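## Task

Move each bottle whose cap is grey onto the tray and leave every other bottle off it. Every bottle must be upright when you finish. Anything held in place only by the robot at the end does not count, and anything the robot is touching at the end must not drop by more than about a fingernail's width once released, or the task fails.

## Robot and tools

Robot: one six-joint Doosan M1013 arm with a Robotiq 2F-140 two-finger gripper. Its base may sit slightly tilted on the table. There is only one arm, so every motion row describes that single gripper.

Frames: all positions are in the scene frame, in metres. The origin is on the table surface straight below the arm base, +z is up, and +y is to the left when facing along +x. In the gripper's own frame, the fingers extend along +z and close along y. end_effector_position is the spot midway between the finger pads when they are shut. Fingertips stick out about 33 mm past it when closed and 9 mm when fully open, and they travel roughly 24 mm further outward while closing, so keep that clearance above surfaces.

A row is 10 plain numbers: x, y, z, qw, qx, qy, qz, position, force_limit, speed. x, y, z is an absolute target for the gripper point in metres; qw, qx, qy, qz is an absolute target orientation quaternion, w first, both in the scene frame. The last three are gripper settings, each in [-1, 1]. position: +1 fully open (140 mm), about -0.8 pads touch, -1 closes until blocked. force_limit: about 14 N at -1, 60 N at 0, 107 N at +1 (for parts up to 40 mm wide). speed: finger gap rate about 30 mm/s at -1, 140 at 0, 250 at +1. Repeat the intended quaternion in every row, since the reported one drifts.

execute_actions: argument actions is a list holding zero or one item. Empty list: just report the state. An item with rows (1 to 15 rows) and optional steps (up to 15, each 1/30 s, default 15) applies one row per step and repeats the last one. An item with only steps (up to 300) is a wait measured from the previous result, reply time included. Optional pictures (true/false) controls images. A target more than 0.6 m from the last reported position along any gripper axis is refused and nothing moves. Each step the command is clipped to within 70 mm and 16 degrees of the measured pose; after the action ends the arm only continues to the last clipped pose, so check the result and send the remainder.

move: target is one row (an absolute pose plus finger settings, sent at the start); speed is the path's top speed in m/s, 0.002 to 0.5, default 0.25, rotation capped at twice that in rad/s. The straight path lasts 0.5 to 10 s and stops short if longer. It ignores obstacles, the hand can lag, stray or overshoot speed. Its result adds a move: line giving the ending (done, off_target, moving, held, fault), the limits that acted (paced = pose clipped; held = some steps blocked, after which motion may jump fast) and the distance from target.

wait: seconds, 0 to 10; nothing new is sent meanwhile. The simulation also keeps running while you compose replies; during that time the arm only heads to its last clipped pose, and moving fingers keep moving.

zoom_image: camera (cam_head_left, cam_head_right, cam_wrist) and region [x0, y0, x1, y1] in that camera's pixels from the top-left, at most 504 by 504. Images: cam_head_left and cam_head_right are 672x504 fixed views; cam_wrist is a 504x504 fisheye on the hand. Calibration was given but may be off by a couple of degrees and millimetres.

read_manual: section "licences" only; returns licence text, no motion.

finished_scene: scene is the number of the current scene. It ends that scene permanently and reports whether the goal was met; the next scene's task then arrives.

Results: a state line with gripper position, quaternion and velocities (the printed position can be off, more so at long reach). "pose unreachable" means the clearance check (which treats the base mount as arm) altered or blocked the command; HELD flags each affected step. "Hand target" is where the controller is currently driving. object_status: 0 moving, 1 blocked while opening, 2 blocked while closing (a grip), 3 reached the request or pads met. position_measured is in counts, 3 open to 230 pads touching. To tighten an existing grip, raise force_limit and change position from -1 to -0.98 or back.

Faults and cautions: the arm is stiff, so commanding even slightly into a firm surface can trigger a stop. Contact torque at a joint's load limit (waist 316, shoulder 316, elbow 148, forearm roll, wrist pitch, wrist roll 41.8 N m, held weight included) or an outside force of 144 N halts the arm for 10 s and drops the rest of the call. Holding loads heats motors; MOTOR HOT warns, and an OVER-TEMPERATURE FAULT brakes the arm until it cools. Something may occasionally tug a held part or shove a loose object. Approach bottles gently, grip firmly, lower them until just resting upright on the tray, open, and lift clear so nothing relies on the gripper. Never let a bottle fall over, drop it, strike things hard, or push anything off the table.

Each tool is called after "Request:" as name([rows], argument=value, ...), one row to a line, values as JSON.

## Session

I'll start by looking at the scene.

Request:
execute_actions(actions=[])

Scene clock: 0.00 s of 6400.00 s.
end_effector_position=(+0.4390, -0.1497, +0.3532) position_measured=3 object_status=3 end_effector_quat_wxyz=(+0.077, -0.222, +0.962, +0.136) end_effector_velocity=(-0.001, +0.000, -0.001) end_effector_angular_velocity=(+0.001, +0.002, -0.001)
Joint positions: [-0.568 -0.103  1.918  0.3    1.438  3.585]
Joint velocities: [-0.     0.     0.001 -0.     0.     0.001]
Hand target: +0.439, -0.150, +0.353; +0.077, -0.222, +0.962, +0.136

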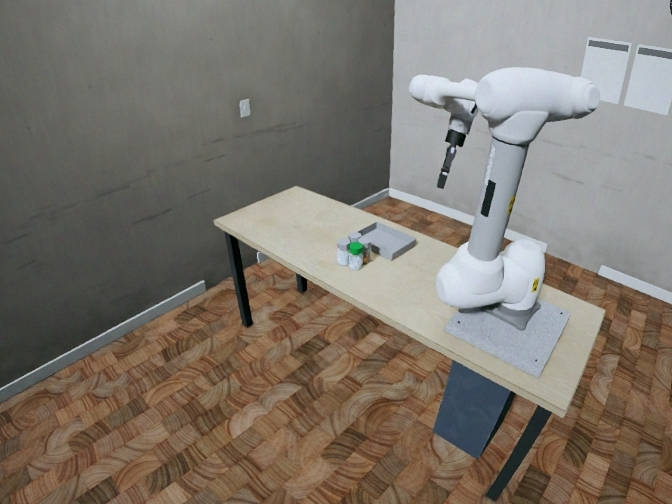

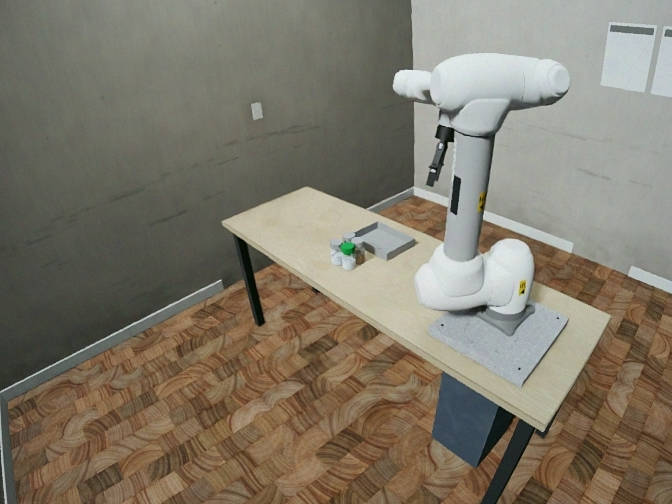

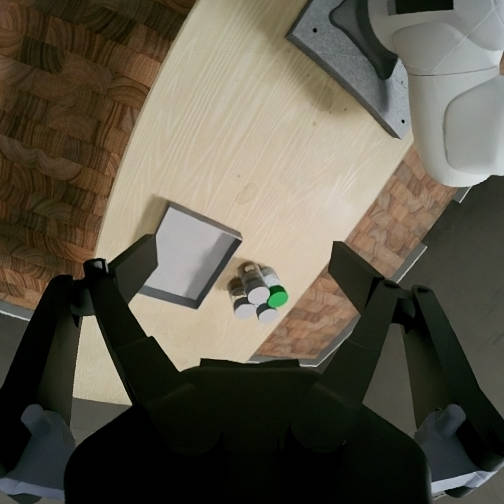

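Request:
zoom_image(camera="cam_head_left", region=[310, 210, 430, 290])

Request:
zoom_image(camera="cam_head_right", region=[310, 210, 430, 290])

Request:
zoom_image(camera="cam_wrist", region=[130, 190, 330, 340])

Region (310, 210, 430, 290) of cam_head_left's 672x504 image, scaled by 4.200, with more detail than that image has.

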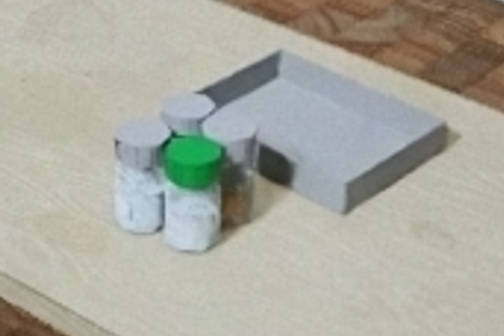

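Region (310, 210, 430, 290) of cam_head_right's 672x504 image, scaled by 4.200, with more detail than that image has.

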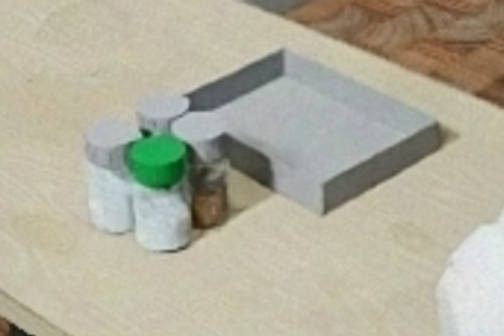

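Region (130, 190, 330, 340) of cam_wrist's 504x504 image, scaled by 2.520, with more detail than that image has; it fills the top 378 rows of this view, and the rest is white.

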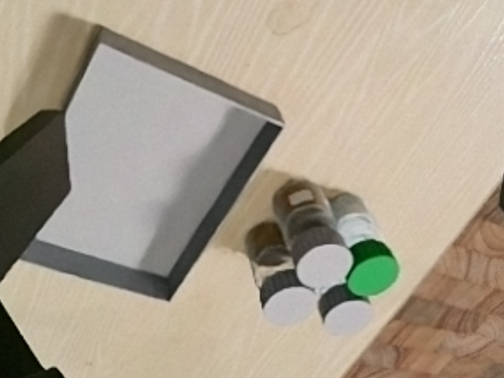

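Request:
move(target=[0.70, 0.12, 0.30, 0, 0, 1, 0, 1, 0, 0], speed=0.3)

Scene clock: 76.23 s of 6400.00 s.
end_effector_position=(+0.6999, +0.1204, +0.2997) position_measured=3 object_status=3 end_effector_quat_wxyz=(-0.000, -0.000, +1.000, -0.000) end_effector_velocity=(+0.001, +0.000, -0.000) end_effector_angular_velocity=(-0.001, +0.000, -0.002)
Joint positions: [0.169 0.281 1.564 0.002 1.298 4.832]
Joint velocities: [ 0.     0.002 -0.002 -0.001  0.001  0.003]
Hand target: +0.700, +0.120, +0.300; -0.000, -0.000, +1.000, -0.000
Off the commanded pose: 0.001 m, 0 deg.
After step 90, 71.47 s passed at rest.
move: done
camera_calibration (this result's frames):
cam_wrist: T_world_to_cam=[[-0.0573421, 0.996949, 0.0529632, -0.106034], [0.938327, 0.0357005, 0.343901, -0.757368], [0.340961, 0.0694168, -0.937511, 0.213848], [0, 0, 0, 1]] pos_world=[0.631665, 0.117904, 0.46656]

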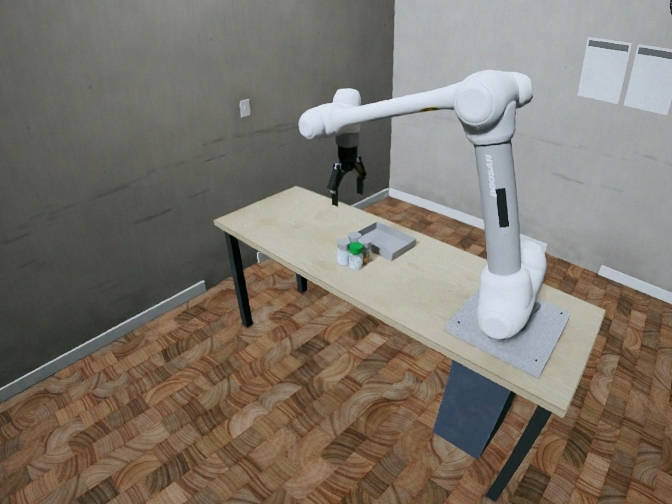

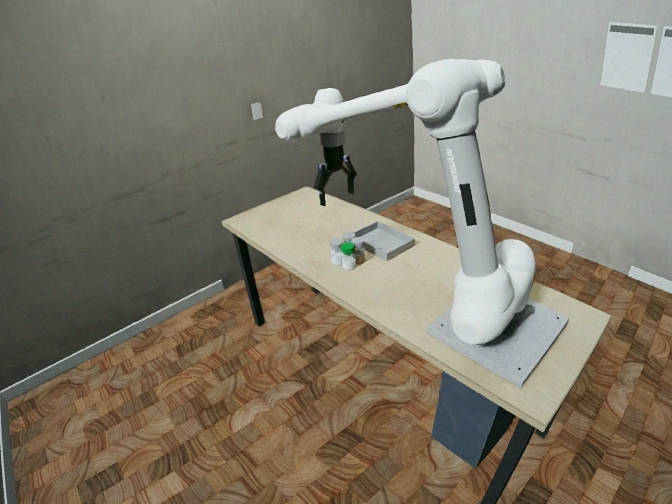

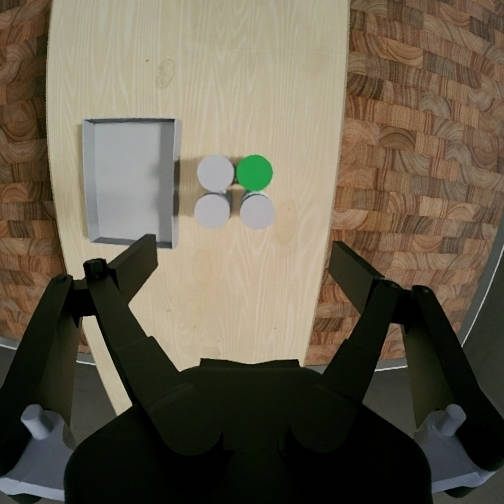

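Request:
zoom_image(camera="cam_wrist", region=[170, 130, 300, 250])

Request:
zoom_image(camera="cam_wrist", region=[60, 100, 220, 260])

Region (170, 130, 300, 250) of cam_wrist's 504x504 image, scaled by 3.877, with more detail than that image has; it fills the top 465 rows of this view, and the rest is white.

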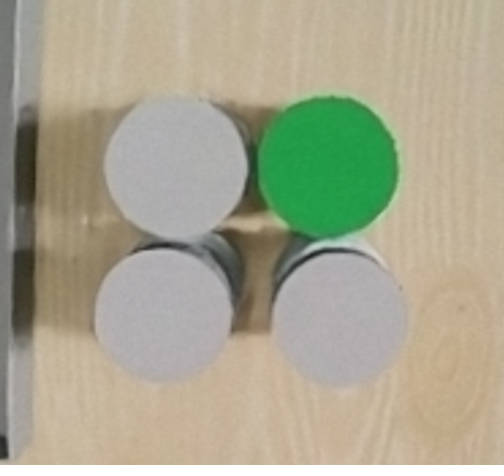

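Region (60, 100, 220, 260) of cam_wrist's 504x504 image, scaled by 3.150, with more detail than that image has.

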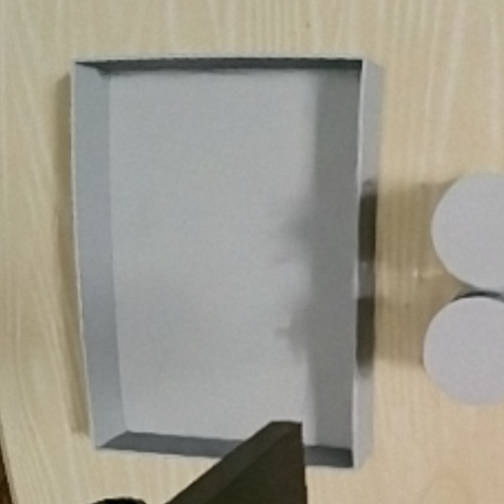

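Request:
move(target=[0.708, 0.157, 0.19, 0, -0.38268, 0.92388, 0, 0.2, 0, 0], speed=0.25)

Scene clock: 198.20 s of 6400.00 s.
end_effector_position=(+0.7078, +0.1570, +0.1900) position_measured=104 object_status=3 end_effector_quat_wxyz=(-0.000, -0.383, +0.924, -0.000) end_effector_velocity=(-0.001, -0.000, -0.002) end_effector_angular_velocity=(-0.000, +0.002, +0.005)
Joint positions: [0.218 0.366 1.657 0.002 1.12  4.096]
Joint velocities: [-0.     0.001  0.002  0.    -0.001 -0.005]
Hand target: +0.708, +0.157, +0.190; -0.000, -0.383, +0.924, -0.000
Off the commanded pose: 0.000 m, 0 deg.
After step 90, 117.00 s passed at rest.
move: done
camera_calibration (this result's frames):
cam_wrist: T_world_to_cam=[[-0.745085, 0.664859, 0.0530207, 0.402679], [0.638625, 0.688233, 0.344229, -0.618741], [0.192373, 0.29034, -0.937387, 0.17629], [0, 0, 0, 1]] pos_world=[0.66126, 0.106929, 0.35689]

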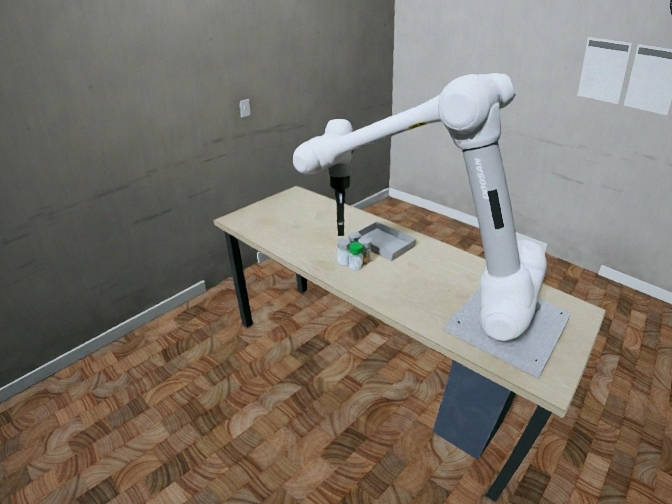

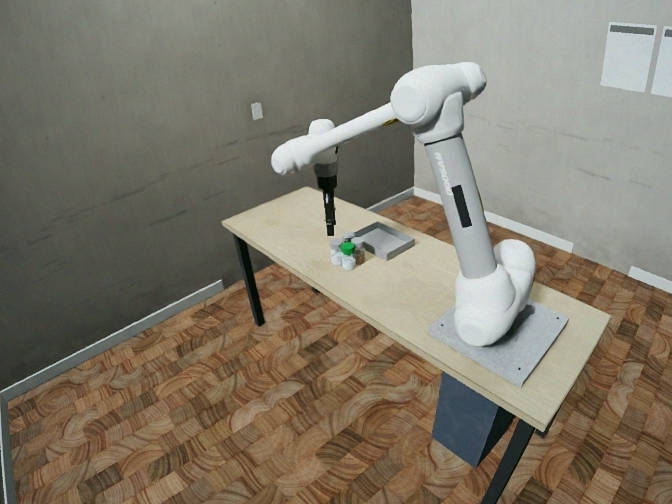

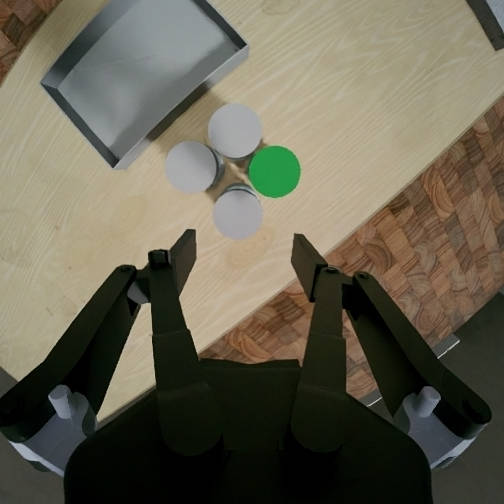

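Request:
zoom_image(camera="cam_wrist", region=[150, 90, 330, 270])

Region (150, 90, 330, 270) of cam_wrist's 504x504 image, scaled by 2.800, with more detail than that image has.

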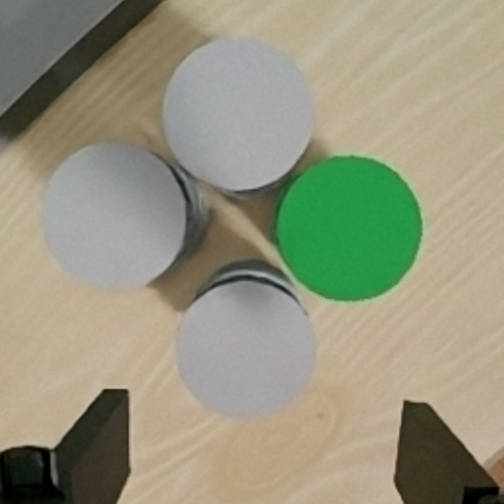

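Request:
move(target=[0.705, 0.144, 0.145, 0, -0.38268, 0.92388, 0, 0.2, 0, 0], speed=0.1)

Scene clock: 295.40 s of 6400.00 s.
end_effector_position=(+0.7050, +0.1440, +0.1451) position_measured=104 object_status=3 end_effector_quat_wxyz=(+0.000, -0.383, +0.924, -0.000) end_effector_velocity=(-0.001, -0.000, -0.001) end_effector_angular_velocity=(+0.000, +0.001, +0.001)
Joint positions: [0.201 0.392 1.709 0.002 1.041 4.078]
Joint velocities: [-0.     0.001  0.002  0.    -0.002 -0.001]
Hand target: +0.705, +0.144, +0.145; +0.000, -0.383, +0.924, +0.000
Off the commanded pose: 0.000 m, 0 deg.
After step 90, 93.37 s passed at rest.
move: done
camera_calibration (this result's frames):
cam_wrist: T_world_to_cam=[[-0.745296, 0.664619, 0.0530717, 0.41172], [0.638408, 0.688412, 0.344275, -0.592356], [0.192276, 0.290468, -0.937368, 0.138518], [0, 0, 0, 1]] pos_world=[0.658383, 0.0939129, 0.311925]

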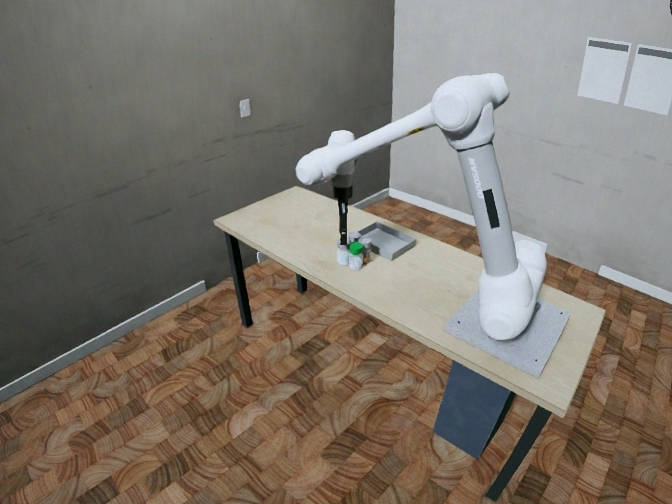

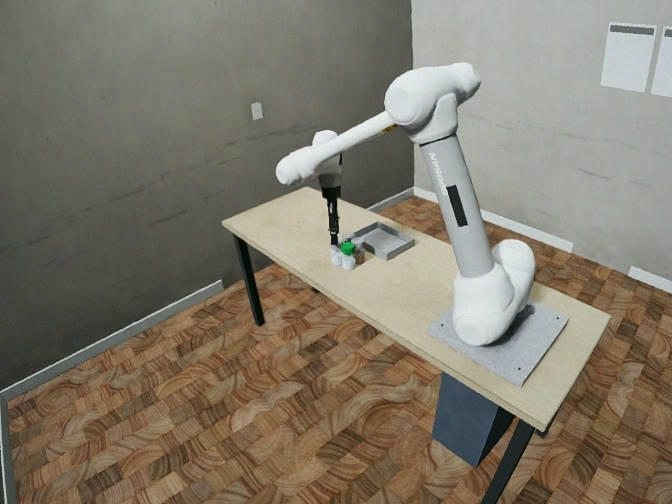

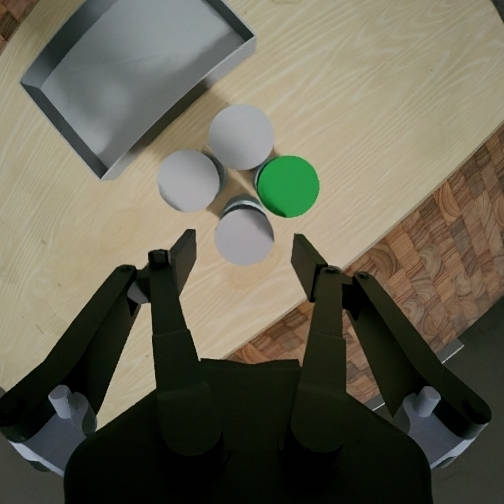

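Request:
zoom_image(camera="cam_wrist", region=[150, 100, 340, 290])

Request:
zoom_image(camera="cam_head_left", region=[300, 190, 420, 290])

Region (150, 100, 340, 290) of cam_wrist's 504x504 image, scaled by 2.653, with more detail than that image has.

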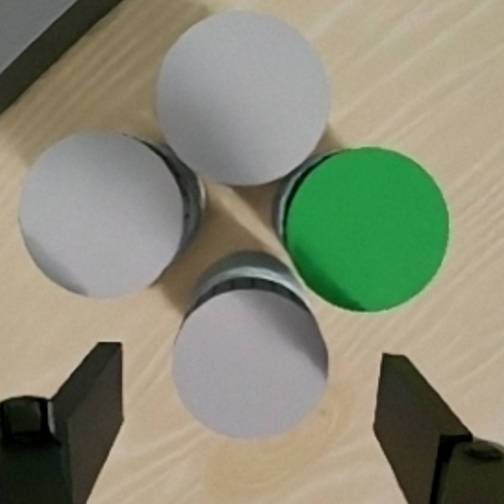

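Region (300, 190, 420, 290) of cam_head_left's 672x504 image, scaled by 4.200, with more detail than that image has.

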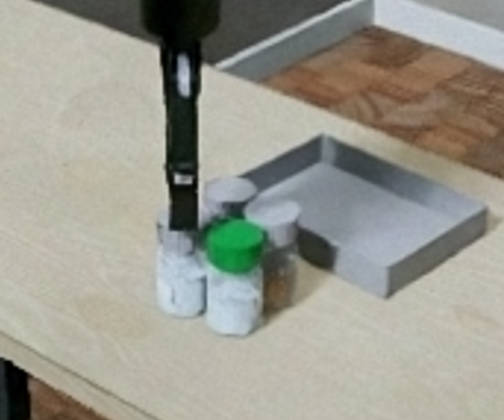

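Request:
move(target=[0.705, 0.144, 0.08, 0, -0.38268, 0.92388, 0, 0.2, 0, 0], speed=0.06)

Scene clock: 312.03 s of 6400.00 s.
end_effector_position=(+0.7049, +0.1440, +0.0801) position_measured=104 object_status=3 end_effector_quat_wxyz=(+0.000, -0.383, +0.924, -0.000) end_effector_velocity=(-0.000, -0.000, -0.001) end_effector_angular_velocity=(+0.000, +0.001, +0.001)
Joint positions: [0.201 0.451 1.758 0.002 0.933 4.078]
Joint velocities: [-0.     0.001  0.     0.    -0.    -0.001]
Hand target: +0.705, +0.144, +0.080; -0.000, -0.383, +0.924, +0.000
Off the commanded pose: 0.000 m, 0 deg.
After step 90, 12.23 s passed at rest.
move: done
camera_calibration (this result's frames):
cam_wrist: T_world_to_cam=[[-0.745284, 0.664631, 0.0530746, 0.415146], [0.63842, 0.688399, 0.344276, -0.569953], [0.19228, 0.290467, -0.937367, 0.0775974], [0, 0, 0, 1]] pos_world=[0.658351, 0.0938966, 0.246925]

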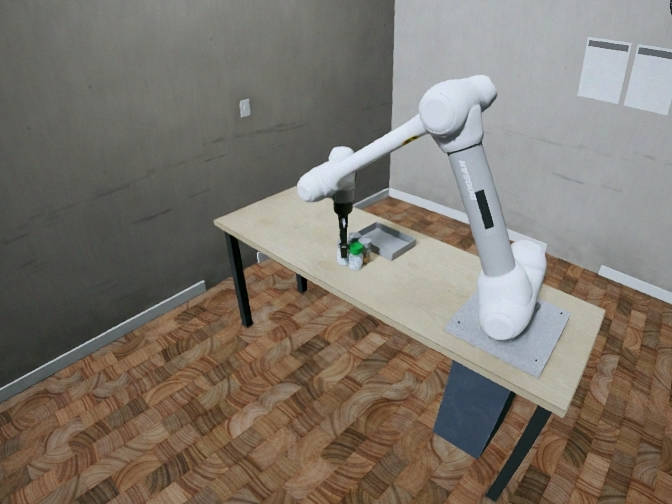

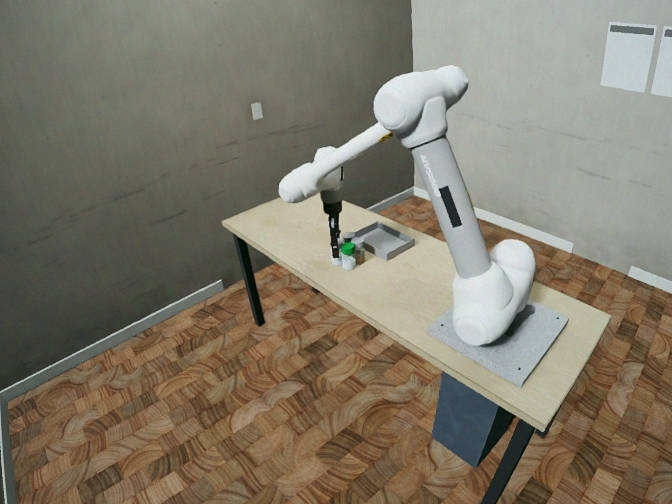

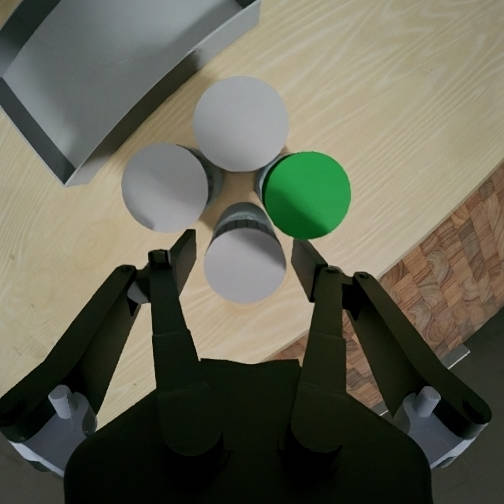

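Request:
move(target=[0.705, 0.144, 0.08, 0, -0.38268, 0.92388, 0, -1, 0.2, -0.4], speed=0.05)

Scene clock: 316.03 s of 6400.00 s.
end_effector_position=(+0.7050, +0.1440, +0.0800) position_measured=151 object_status=2 end_effector_quat_wxyz=(+0.000, -0.383, +0.924, -0.000) end_effector_velocity=(-0.001, +0.000, -0.001) end_effector_angular_velocity=(+0.000, +0.001, +0.000)
Joint positions: [0.201 0.451 1.758 0.002 0.933 4.078]
Joint velocities: [ 0.     0.     0.001  0.    -0.001 -0.   ]
Hand target: +0.705, +0.144, +0.080; +0.000, -0.383, +0.924, -0.000
Off the commanded pose: 0.000 m, 0 deg.
After step 90, 0.30 s passed at rest.
move: done
camera_calibration (this result's frames):
cam_wrist: T_world_to_cam=[[-0.74529, 0.664627, 0.05305, 0.415198], [0.638403, 0.688401, 0.344304, -0.569987], [0.192314, 0.290474, -0.937358, 0.0775227], [0, 0, 0, 1]] pos_world=[0.658416, 0.0939097, 0.246889]

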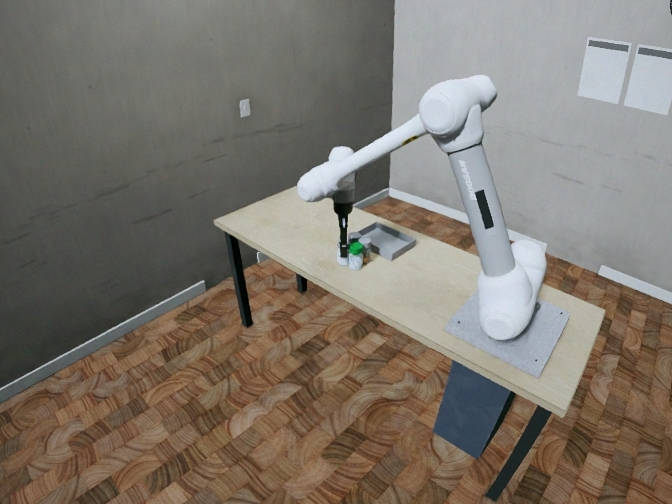

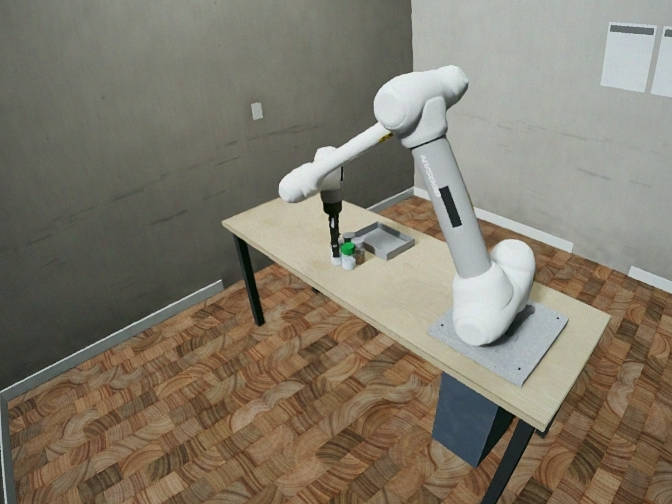

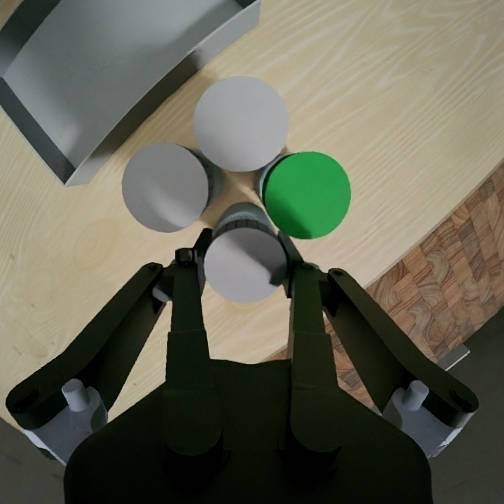

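Request:
move(target=[0.706, 0.145, 0.21, 0, -0.38268, 0.92388, 0, -1, 0.2, -0.4], speed=0.12)

Scene clock: 322.60 s of 6400.00 s.
end_effector_position=(+0.7062, +0.1450, +0.2099) position_measured=152 object_status=2 end_effector_quat_wxyz=(-0.000, -0.383, +0.924, -0.000) end_effector_velocity=(-0.000, +0.000, +0.001) end_effector_angular_velocity=(+0.000, +0.001, -0.000)
Joint positions: [0.202 0.346 1.646 0.002 1.151 4.079]
Joint velocities: [ 0.001 -0.001 -0.001  0.     0.003  0.001]
Hand target: +0.706, +0.145, +0.210; +0.000, -0.383, +0.924, -0.000
Off the commanded pose: 0.000 m, 0 deg.
After step 90, 2.13 s passed at rest.
move: done
camera_calibration (this result's frames):
cam_wrist: T_world_to_cam=[[-0.745284, 0.66463, 0.0530971, 0.408485], [0.638433, 0.688407, 0.344235, -0.616163], [0.192237, 0.290452, -0.937381, 0.198815], [0, 0, 0, 1]] pos_world=[0.659597, 0.0949338, 0.376782]

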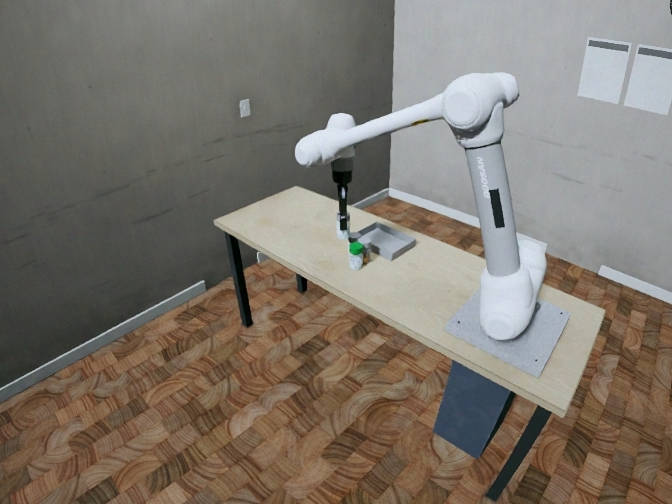

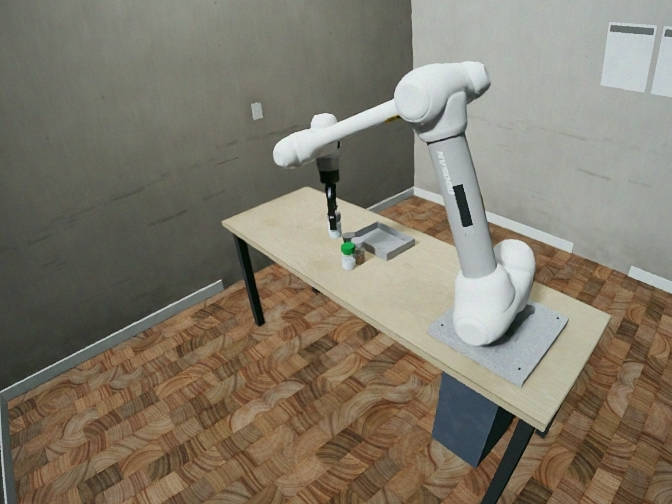

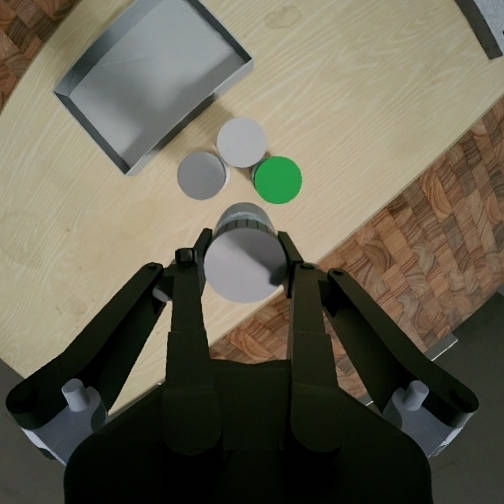

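Request:
move(target=[0.745, -0.097, 0.195, 0, 0, 1, 0, -1, 0.2, -0.4], speed=0.2)

Scene clock: 335.33 s of 6400.00 s.
end_effector_position=(+0.7450, -0.0970, +0.1950) position_measured=152 object_status=2 end_effector_quat_wxyz=(+0.000, -0.000, +1.000, +0.000) end_effector_velocity=(+0.000, -0.001, -0.000) end_effector_angular_velocity=(+0.000, +0.001, -0.004)
Joint positions: [-0.128  0.402  1.596  0.002  1.146  4.535]
Joint velocities: [-0.001  0.001 -0.001  0.     0.001  0.003]
Hand target: +0.745, -0.097, +0.195; -0.000, -0.000, +1.000, +0.000
Off the commanded pose: 0.000 m, 0 deg.
After step 90, 7.37 s passed at rest.
move: done
camera_calibration (this result's frames):
cam_wrist: T_world_to_cam=[[-0.0572216, 0.99694, 0.0532585, 0.118719], [0.938199, 0.0354582, 0.344275, -0.755882], [0.341333, 0.069667, -0.937357, 0.115123], [0, 0, 0, 1]] pos_world=[0.676666, -0.0995739, 0.36182]

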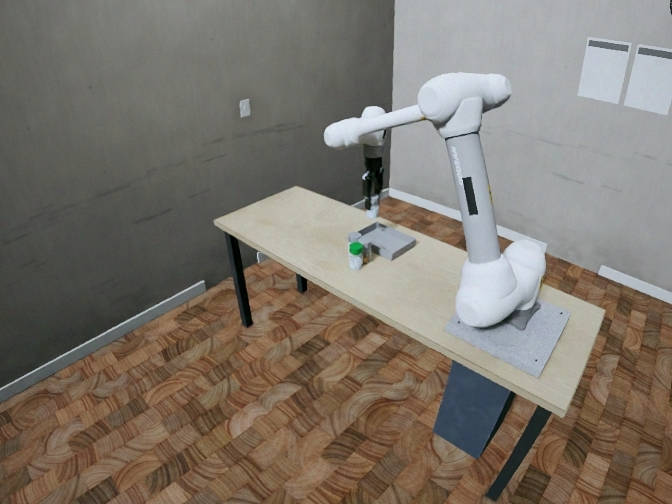

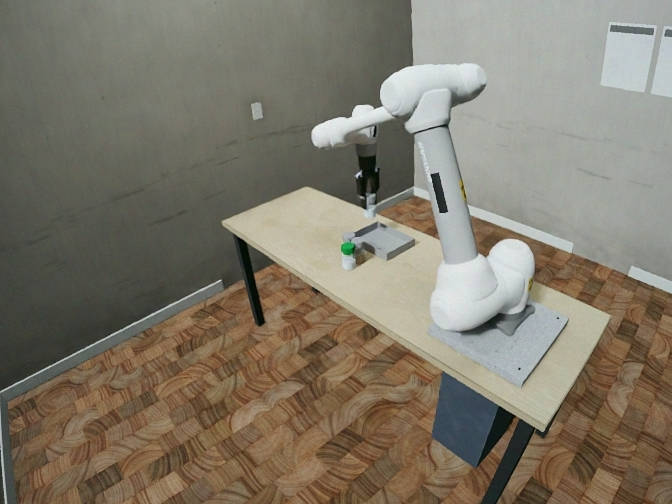

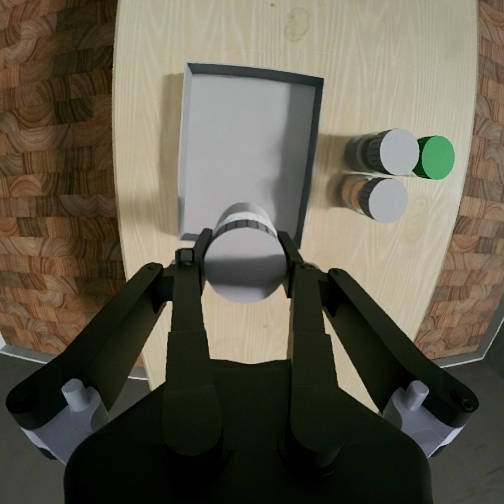

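Request:
zoom_image(camera="cam_wrist", region=[150, 50, 360, 260])

Region (150, 50, 360, 260) of cam_wrist's 504x504 image, scaled by 2.400, with more detail than that image has.

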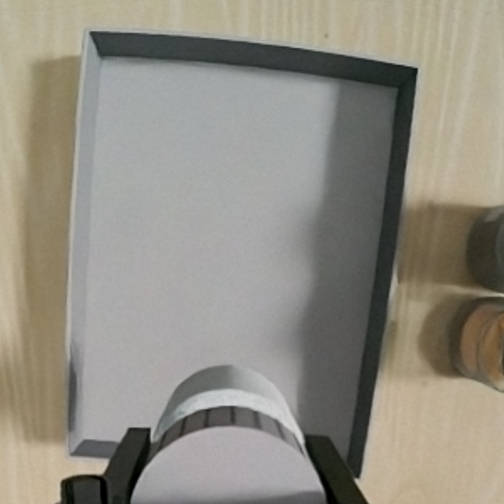

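Request:
move(target=[0.745, -0.097, 0.098, 0, 0, 1, 0, -1, 0.2, -0.4], speed=0.1)

Scene clock: 390.03 s of 6400.00 s.
end_effector_position=(+0.7449, -0.0970, +0.0981) position_measured=152 object_status=2 end_effector_quat_wxyz=(+0.000, -0.000, +1.000, -0.000) end_effector_velocity=(+0.000, +0.000, -0.001) end_effector_angular_velocity=(+0.001, -0.000, +0.001)
Joint positions: [-0.127  0.477  1.678  0.002  0.988  4.535]
Joint velocities: [ 0.     0.001 -0.     0.001 -0.001 -0.001]
Hand target: +0.745, -0.097, +0.098; -0.000, -0.000, +1.000, +0.000
Off the commanded pose: 0.000 m, 0 deg.
After step 90, 50.37 s passed at rest.
move: done
camera_calibration (this result's frames):
cam_wrist: T_world_to_cam=[[-0.0570605, 0.99696, 0.0530542, 0.12372], [0.938201, 0.0353764, 0.344278, -0.722409], [0.341355, 0.0694202, -0.937367, 0.024297], [0, 0, 0, 1]] pos_world=[0.67653, -0.099474, 0.264921]

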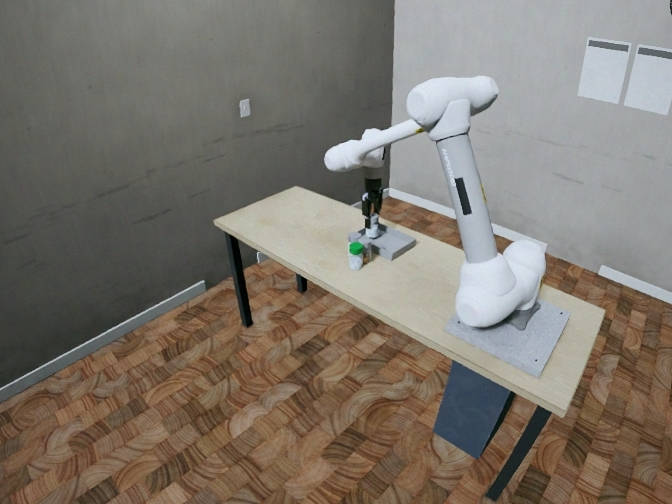

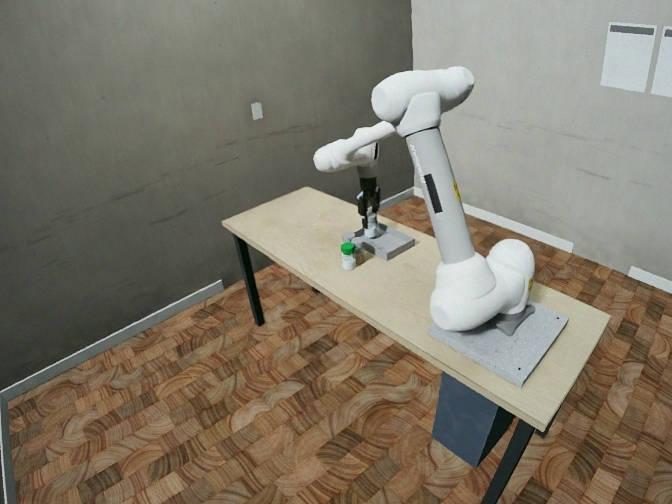

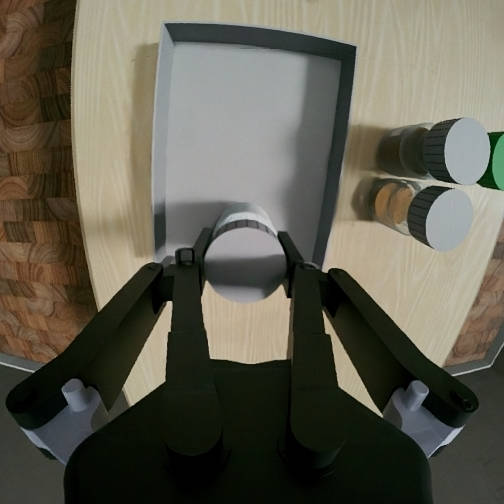

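Request:
execute_actions([
  {"rows": [[0.745, -0.097, 0.0975, 0, 0, 1, 0, -1, 0.2, -0.4], [0.745, -0.097, 0.097, 0, 0, 1, 0, -1, 0.2, -0.4], [0.745, -0.097, 0.0965, 0, 0, 1, 0, -1, 0.2, -0.4], [0.745, -0.097, 0.096, 0, 0, 1, 0, -1, 0.2, -0.4], [0.745, -0.097, 0.0955, 0, 0, 1, 0, -1, 0.2, -0.4], [0.745, -0.097, 0.095, 0, 0, 1, 0, -1, 0.2, -0.4], [0.745, -0.097, 0.0945, 0, 0, 1, 0, -1, 0.2, -0.4], [0.745, -0.097, 0.094, 0, 0, 1, 0, -1, 0.2, -0.4], [0.745, -0.097, 0.0935, 0, 0, 1, 0, -1, 0.2, -0.4], [0.745, -0.097, 0.093, 0, 0, 1, 0, -1, 0.2, -0.4], [0.745, -0.097, 0.0925, 0, 0, 1, 0, -1, 0.2, -0.4], [0.745, -0.097, 0.092, 0, 0, 1, 0, -1, 0.2, -0.4]], "steps": 15},
])

Scene clock: 404.57 s of 6400.00 s.
end_effector_position=(+0.7450, -0.0970, +0.0922) position_measured=152 object_status=2 end_effector_quat_wxyz=(-0.000, +0.000, +1.000, +0.000) end_effector_velocity=(+0.000, -0.000, -0.004) end_effector_angular_velocity=(-0.000, -0.001, +0.000)
Joint positions: [-0.127  0.482  1.682  0.002  0.979  4.535]
Joint velocities: [-0.     0.004  0.003 -0.    -0.007 -0.001]
Hand target: +0.745, -0.097, +0.092; -0.000, -0.000, +1.000, +0.000
Off the commanded pose: 0.000 m, 0 deg.
Steps of this call (steps 1 to 90: nothing new was sent; then 11.03 s passed at rest; steps 91 to 105: all 15 steps of this action). Readings (end_effector_position | what the end effector reports):
91: (+0.7449, -0.0970, +0.0980) | position_measured=152 object_status=2
92: (+0.7449, -0.0970, +0.0978) | position_measured=152 object_status=2
94: (+0.7450, -0.0970, +0.0971) | position_measured=152 object_status=2
98: (+0.7450, -0.0970, +0.0952) | position_measured=152 object_status=2
105: the state above
camera_calibration (this result's frames):
cam_wrist: T_world_to_cam=[[-0.0570326, 0.99696, 0.0530874, 0.124023], [0.938219, 0.0353421, 0.344233, -0.720515], [0.34131, 0.06944, -0.937382, 0.0188445], [0, 0, 0, 1]] pos_world=[0.676643, -0.0994905, 0.259105]

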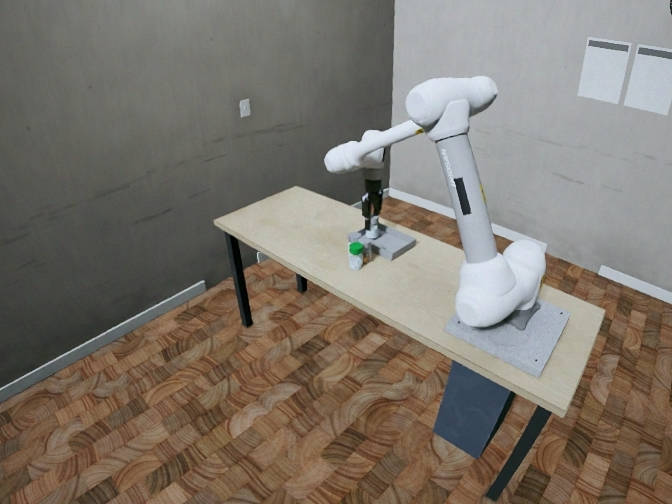

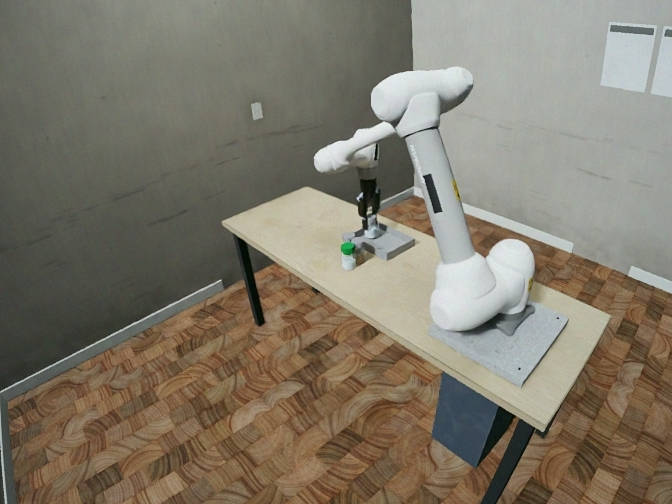

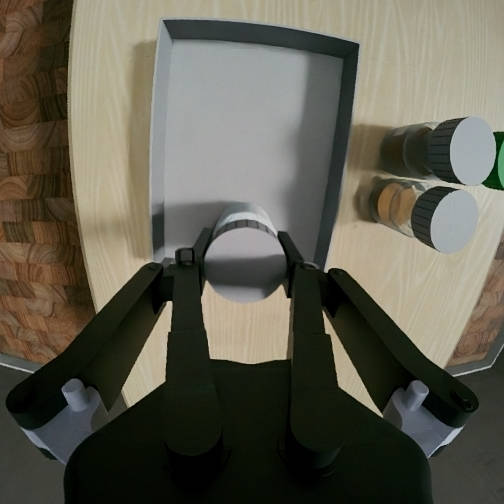

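Request:
zoom_image(camera="cam_head_left", region=[335, 200, 425, 275])

Request:
zoom_image(camera="cam_wrist", region=[150, 170, 340, 300])

Region (335, 200, 425, 275) of cam_head_left's 672x504 image, scaled by 5.600, with more detail than that image has.

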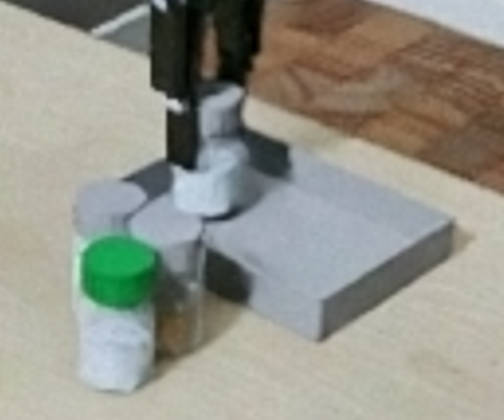

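Region (150, 170, 340, 300) of cam_wrist's 504x504 image, scaled by 2.653, with more detail than that image has; it fills the top 345 rows of this view, and the rest is white.

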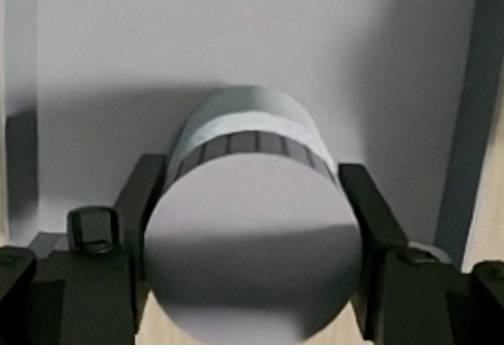

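Request:
move(target=[0.745, -0.097, 0.0875, 0, 0, 1, 0, -1, 0.2, -0.4], speed=0.01)

Request:
zoom_image(camera="cam_wrist", region=[150, 170, 340, 300])

Request:
zoom_image(camera="cam_head_left", region=[335, 200, 425, 275])

Scene clock: 422.80 s of 6400.00 s.
end_effector_position=(+0.7450, -0.0970, +0.0875) position_measured=152 object_status=2 end_effector_quat_wxyz=(+0.000, +0.000, +1.000, -0.000) end_effector_velocity=(-0.001, +0.000, -0.000) end_effector_angular_velocity=(+0.001, +0.002, -0.002)
Joint positions: [-0.127  0.487  1.685  0.002  0.971  4.535]
Joint velocities: [-0.     0.     0.     0.001  0.001  0.001]
Hand target: +0.745, -0.097, +0.087; -0.000, -0.000, +1.000, +0.000
Off the commanded pose: 0.000 m, 0 deg.
After step 90, 14.53 s passed at rest.
move: done
camera_calibration (this result's frames):
cam_wrist: T_world_to_cam=[[-0.0570399, 0.99696, 0.0530845, 0.124279], [0.938208, 0.0353477, 0.344263, -0.718897], [0.34134, 0.0694411, -0.937371, 0.014398], [0, 0, 0, 1]] pos_world=[0.676649, -0.0994897, 0.254389]

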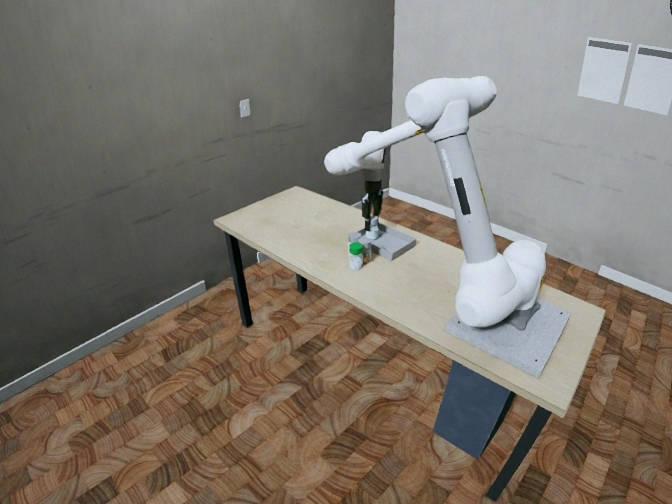

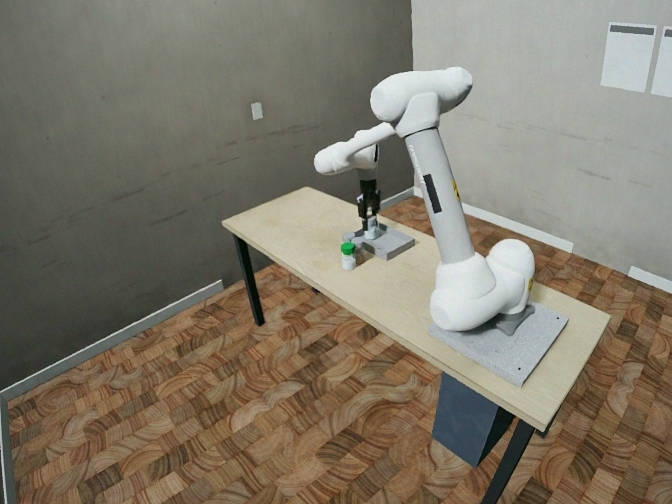

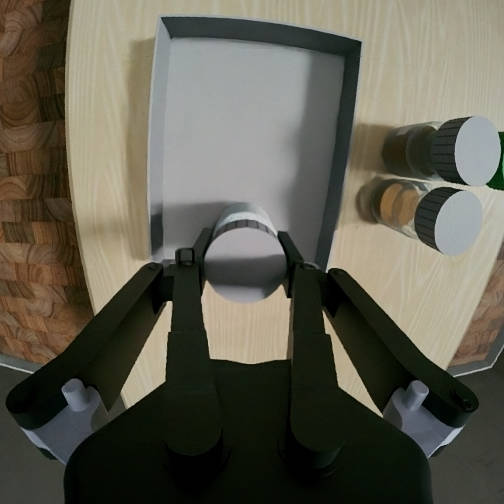

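Region (150, 170, 340, 300) of cam_wrist's 504x504 image, scaled by 2.653, with more detail than that image has; it fills the top 345 rows of this view, and the rest is white.

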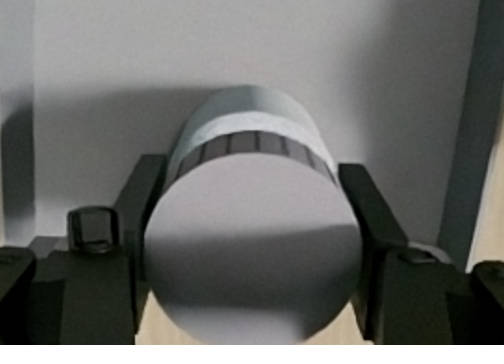

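Region (335, 200, 425, 275) of cam_head_left's 672x504 image, scaled by 5.600, with more detail than that image has.

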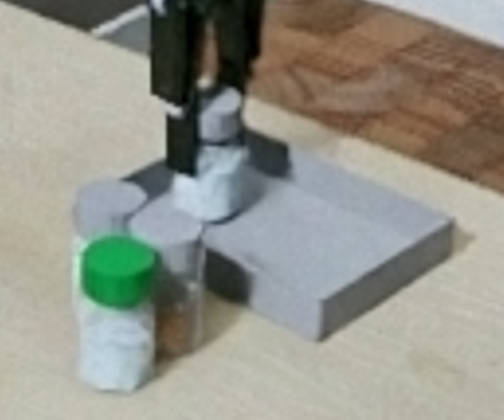

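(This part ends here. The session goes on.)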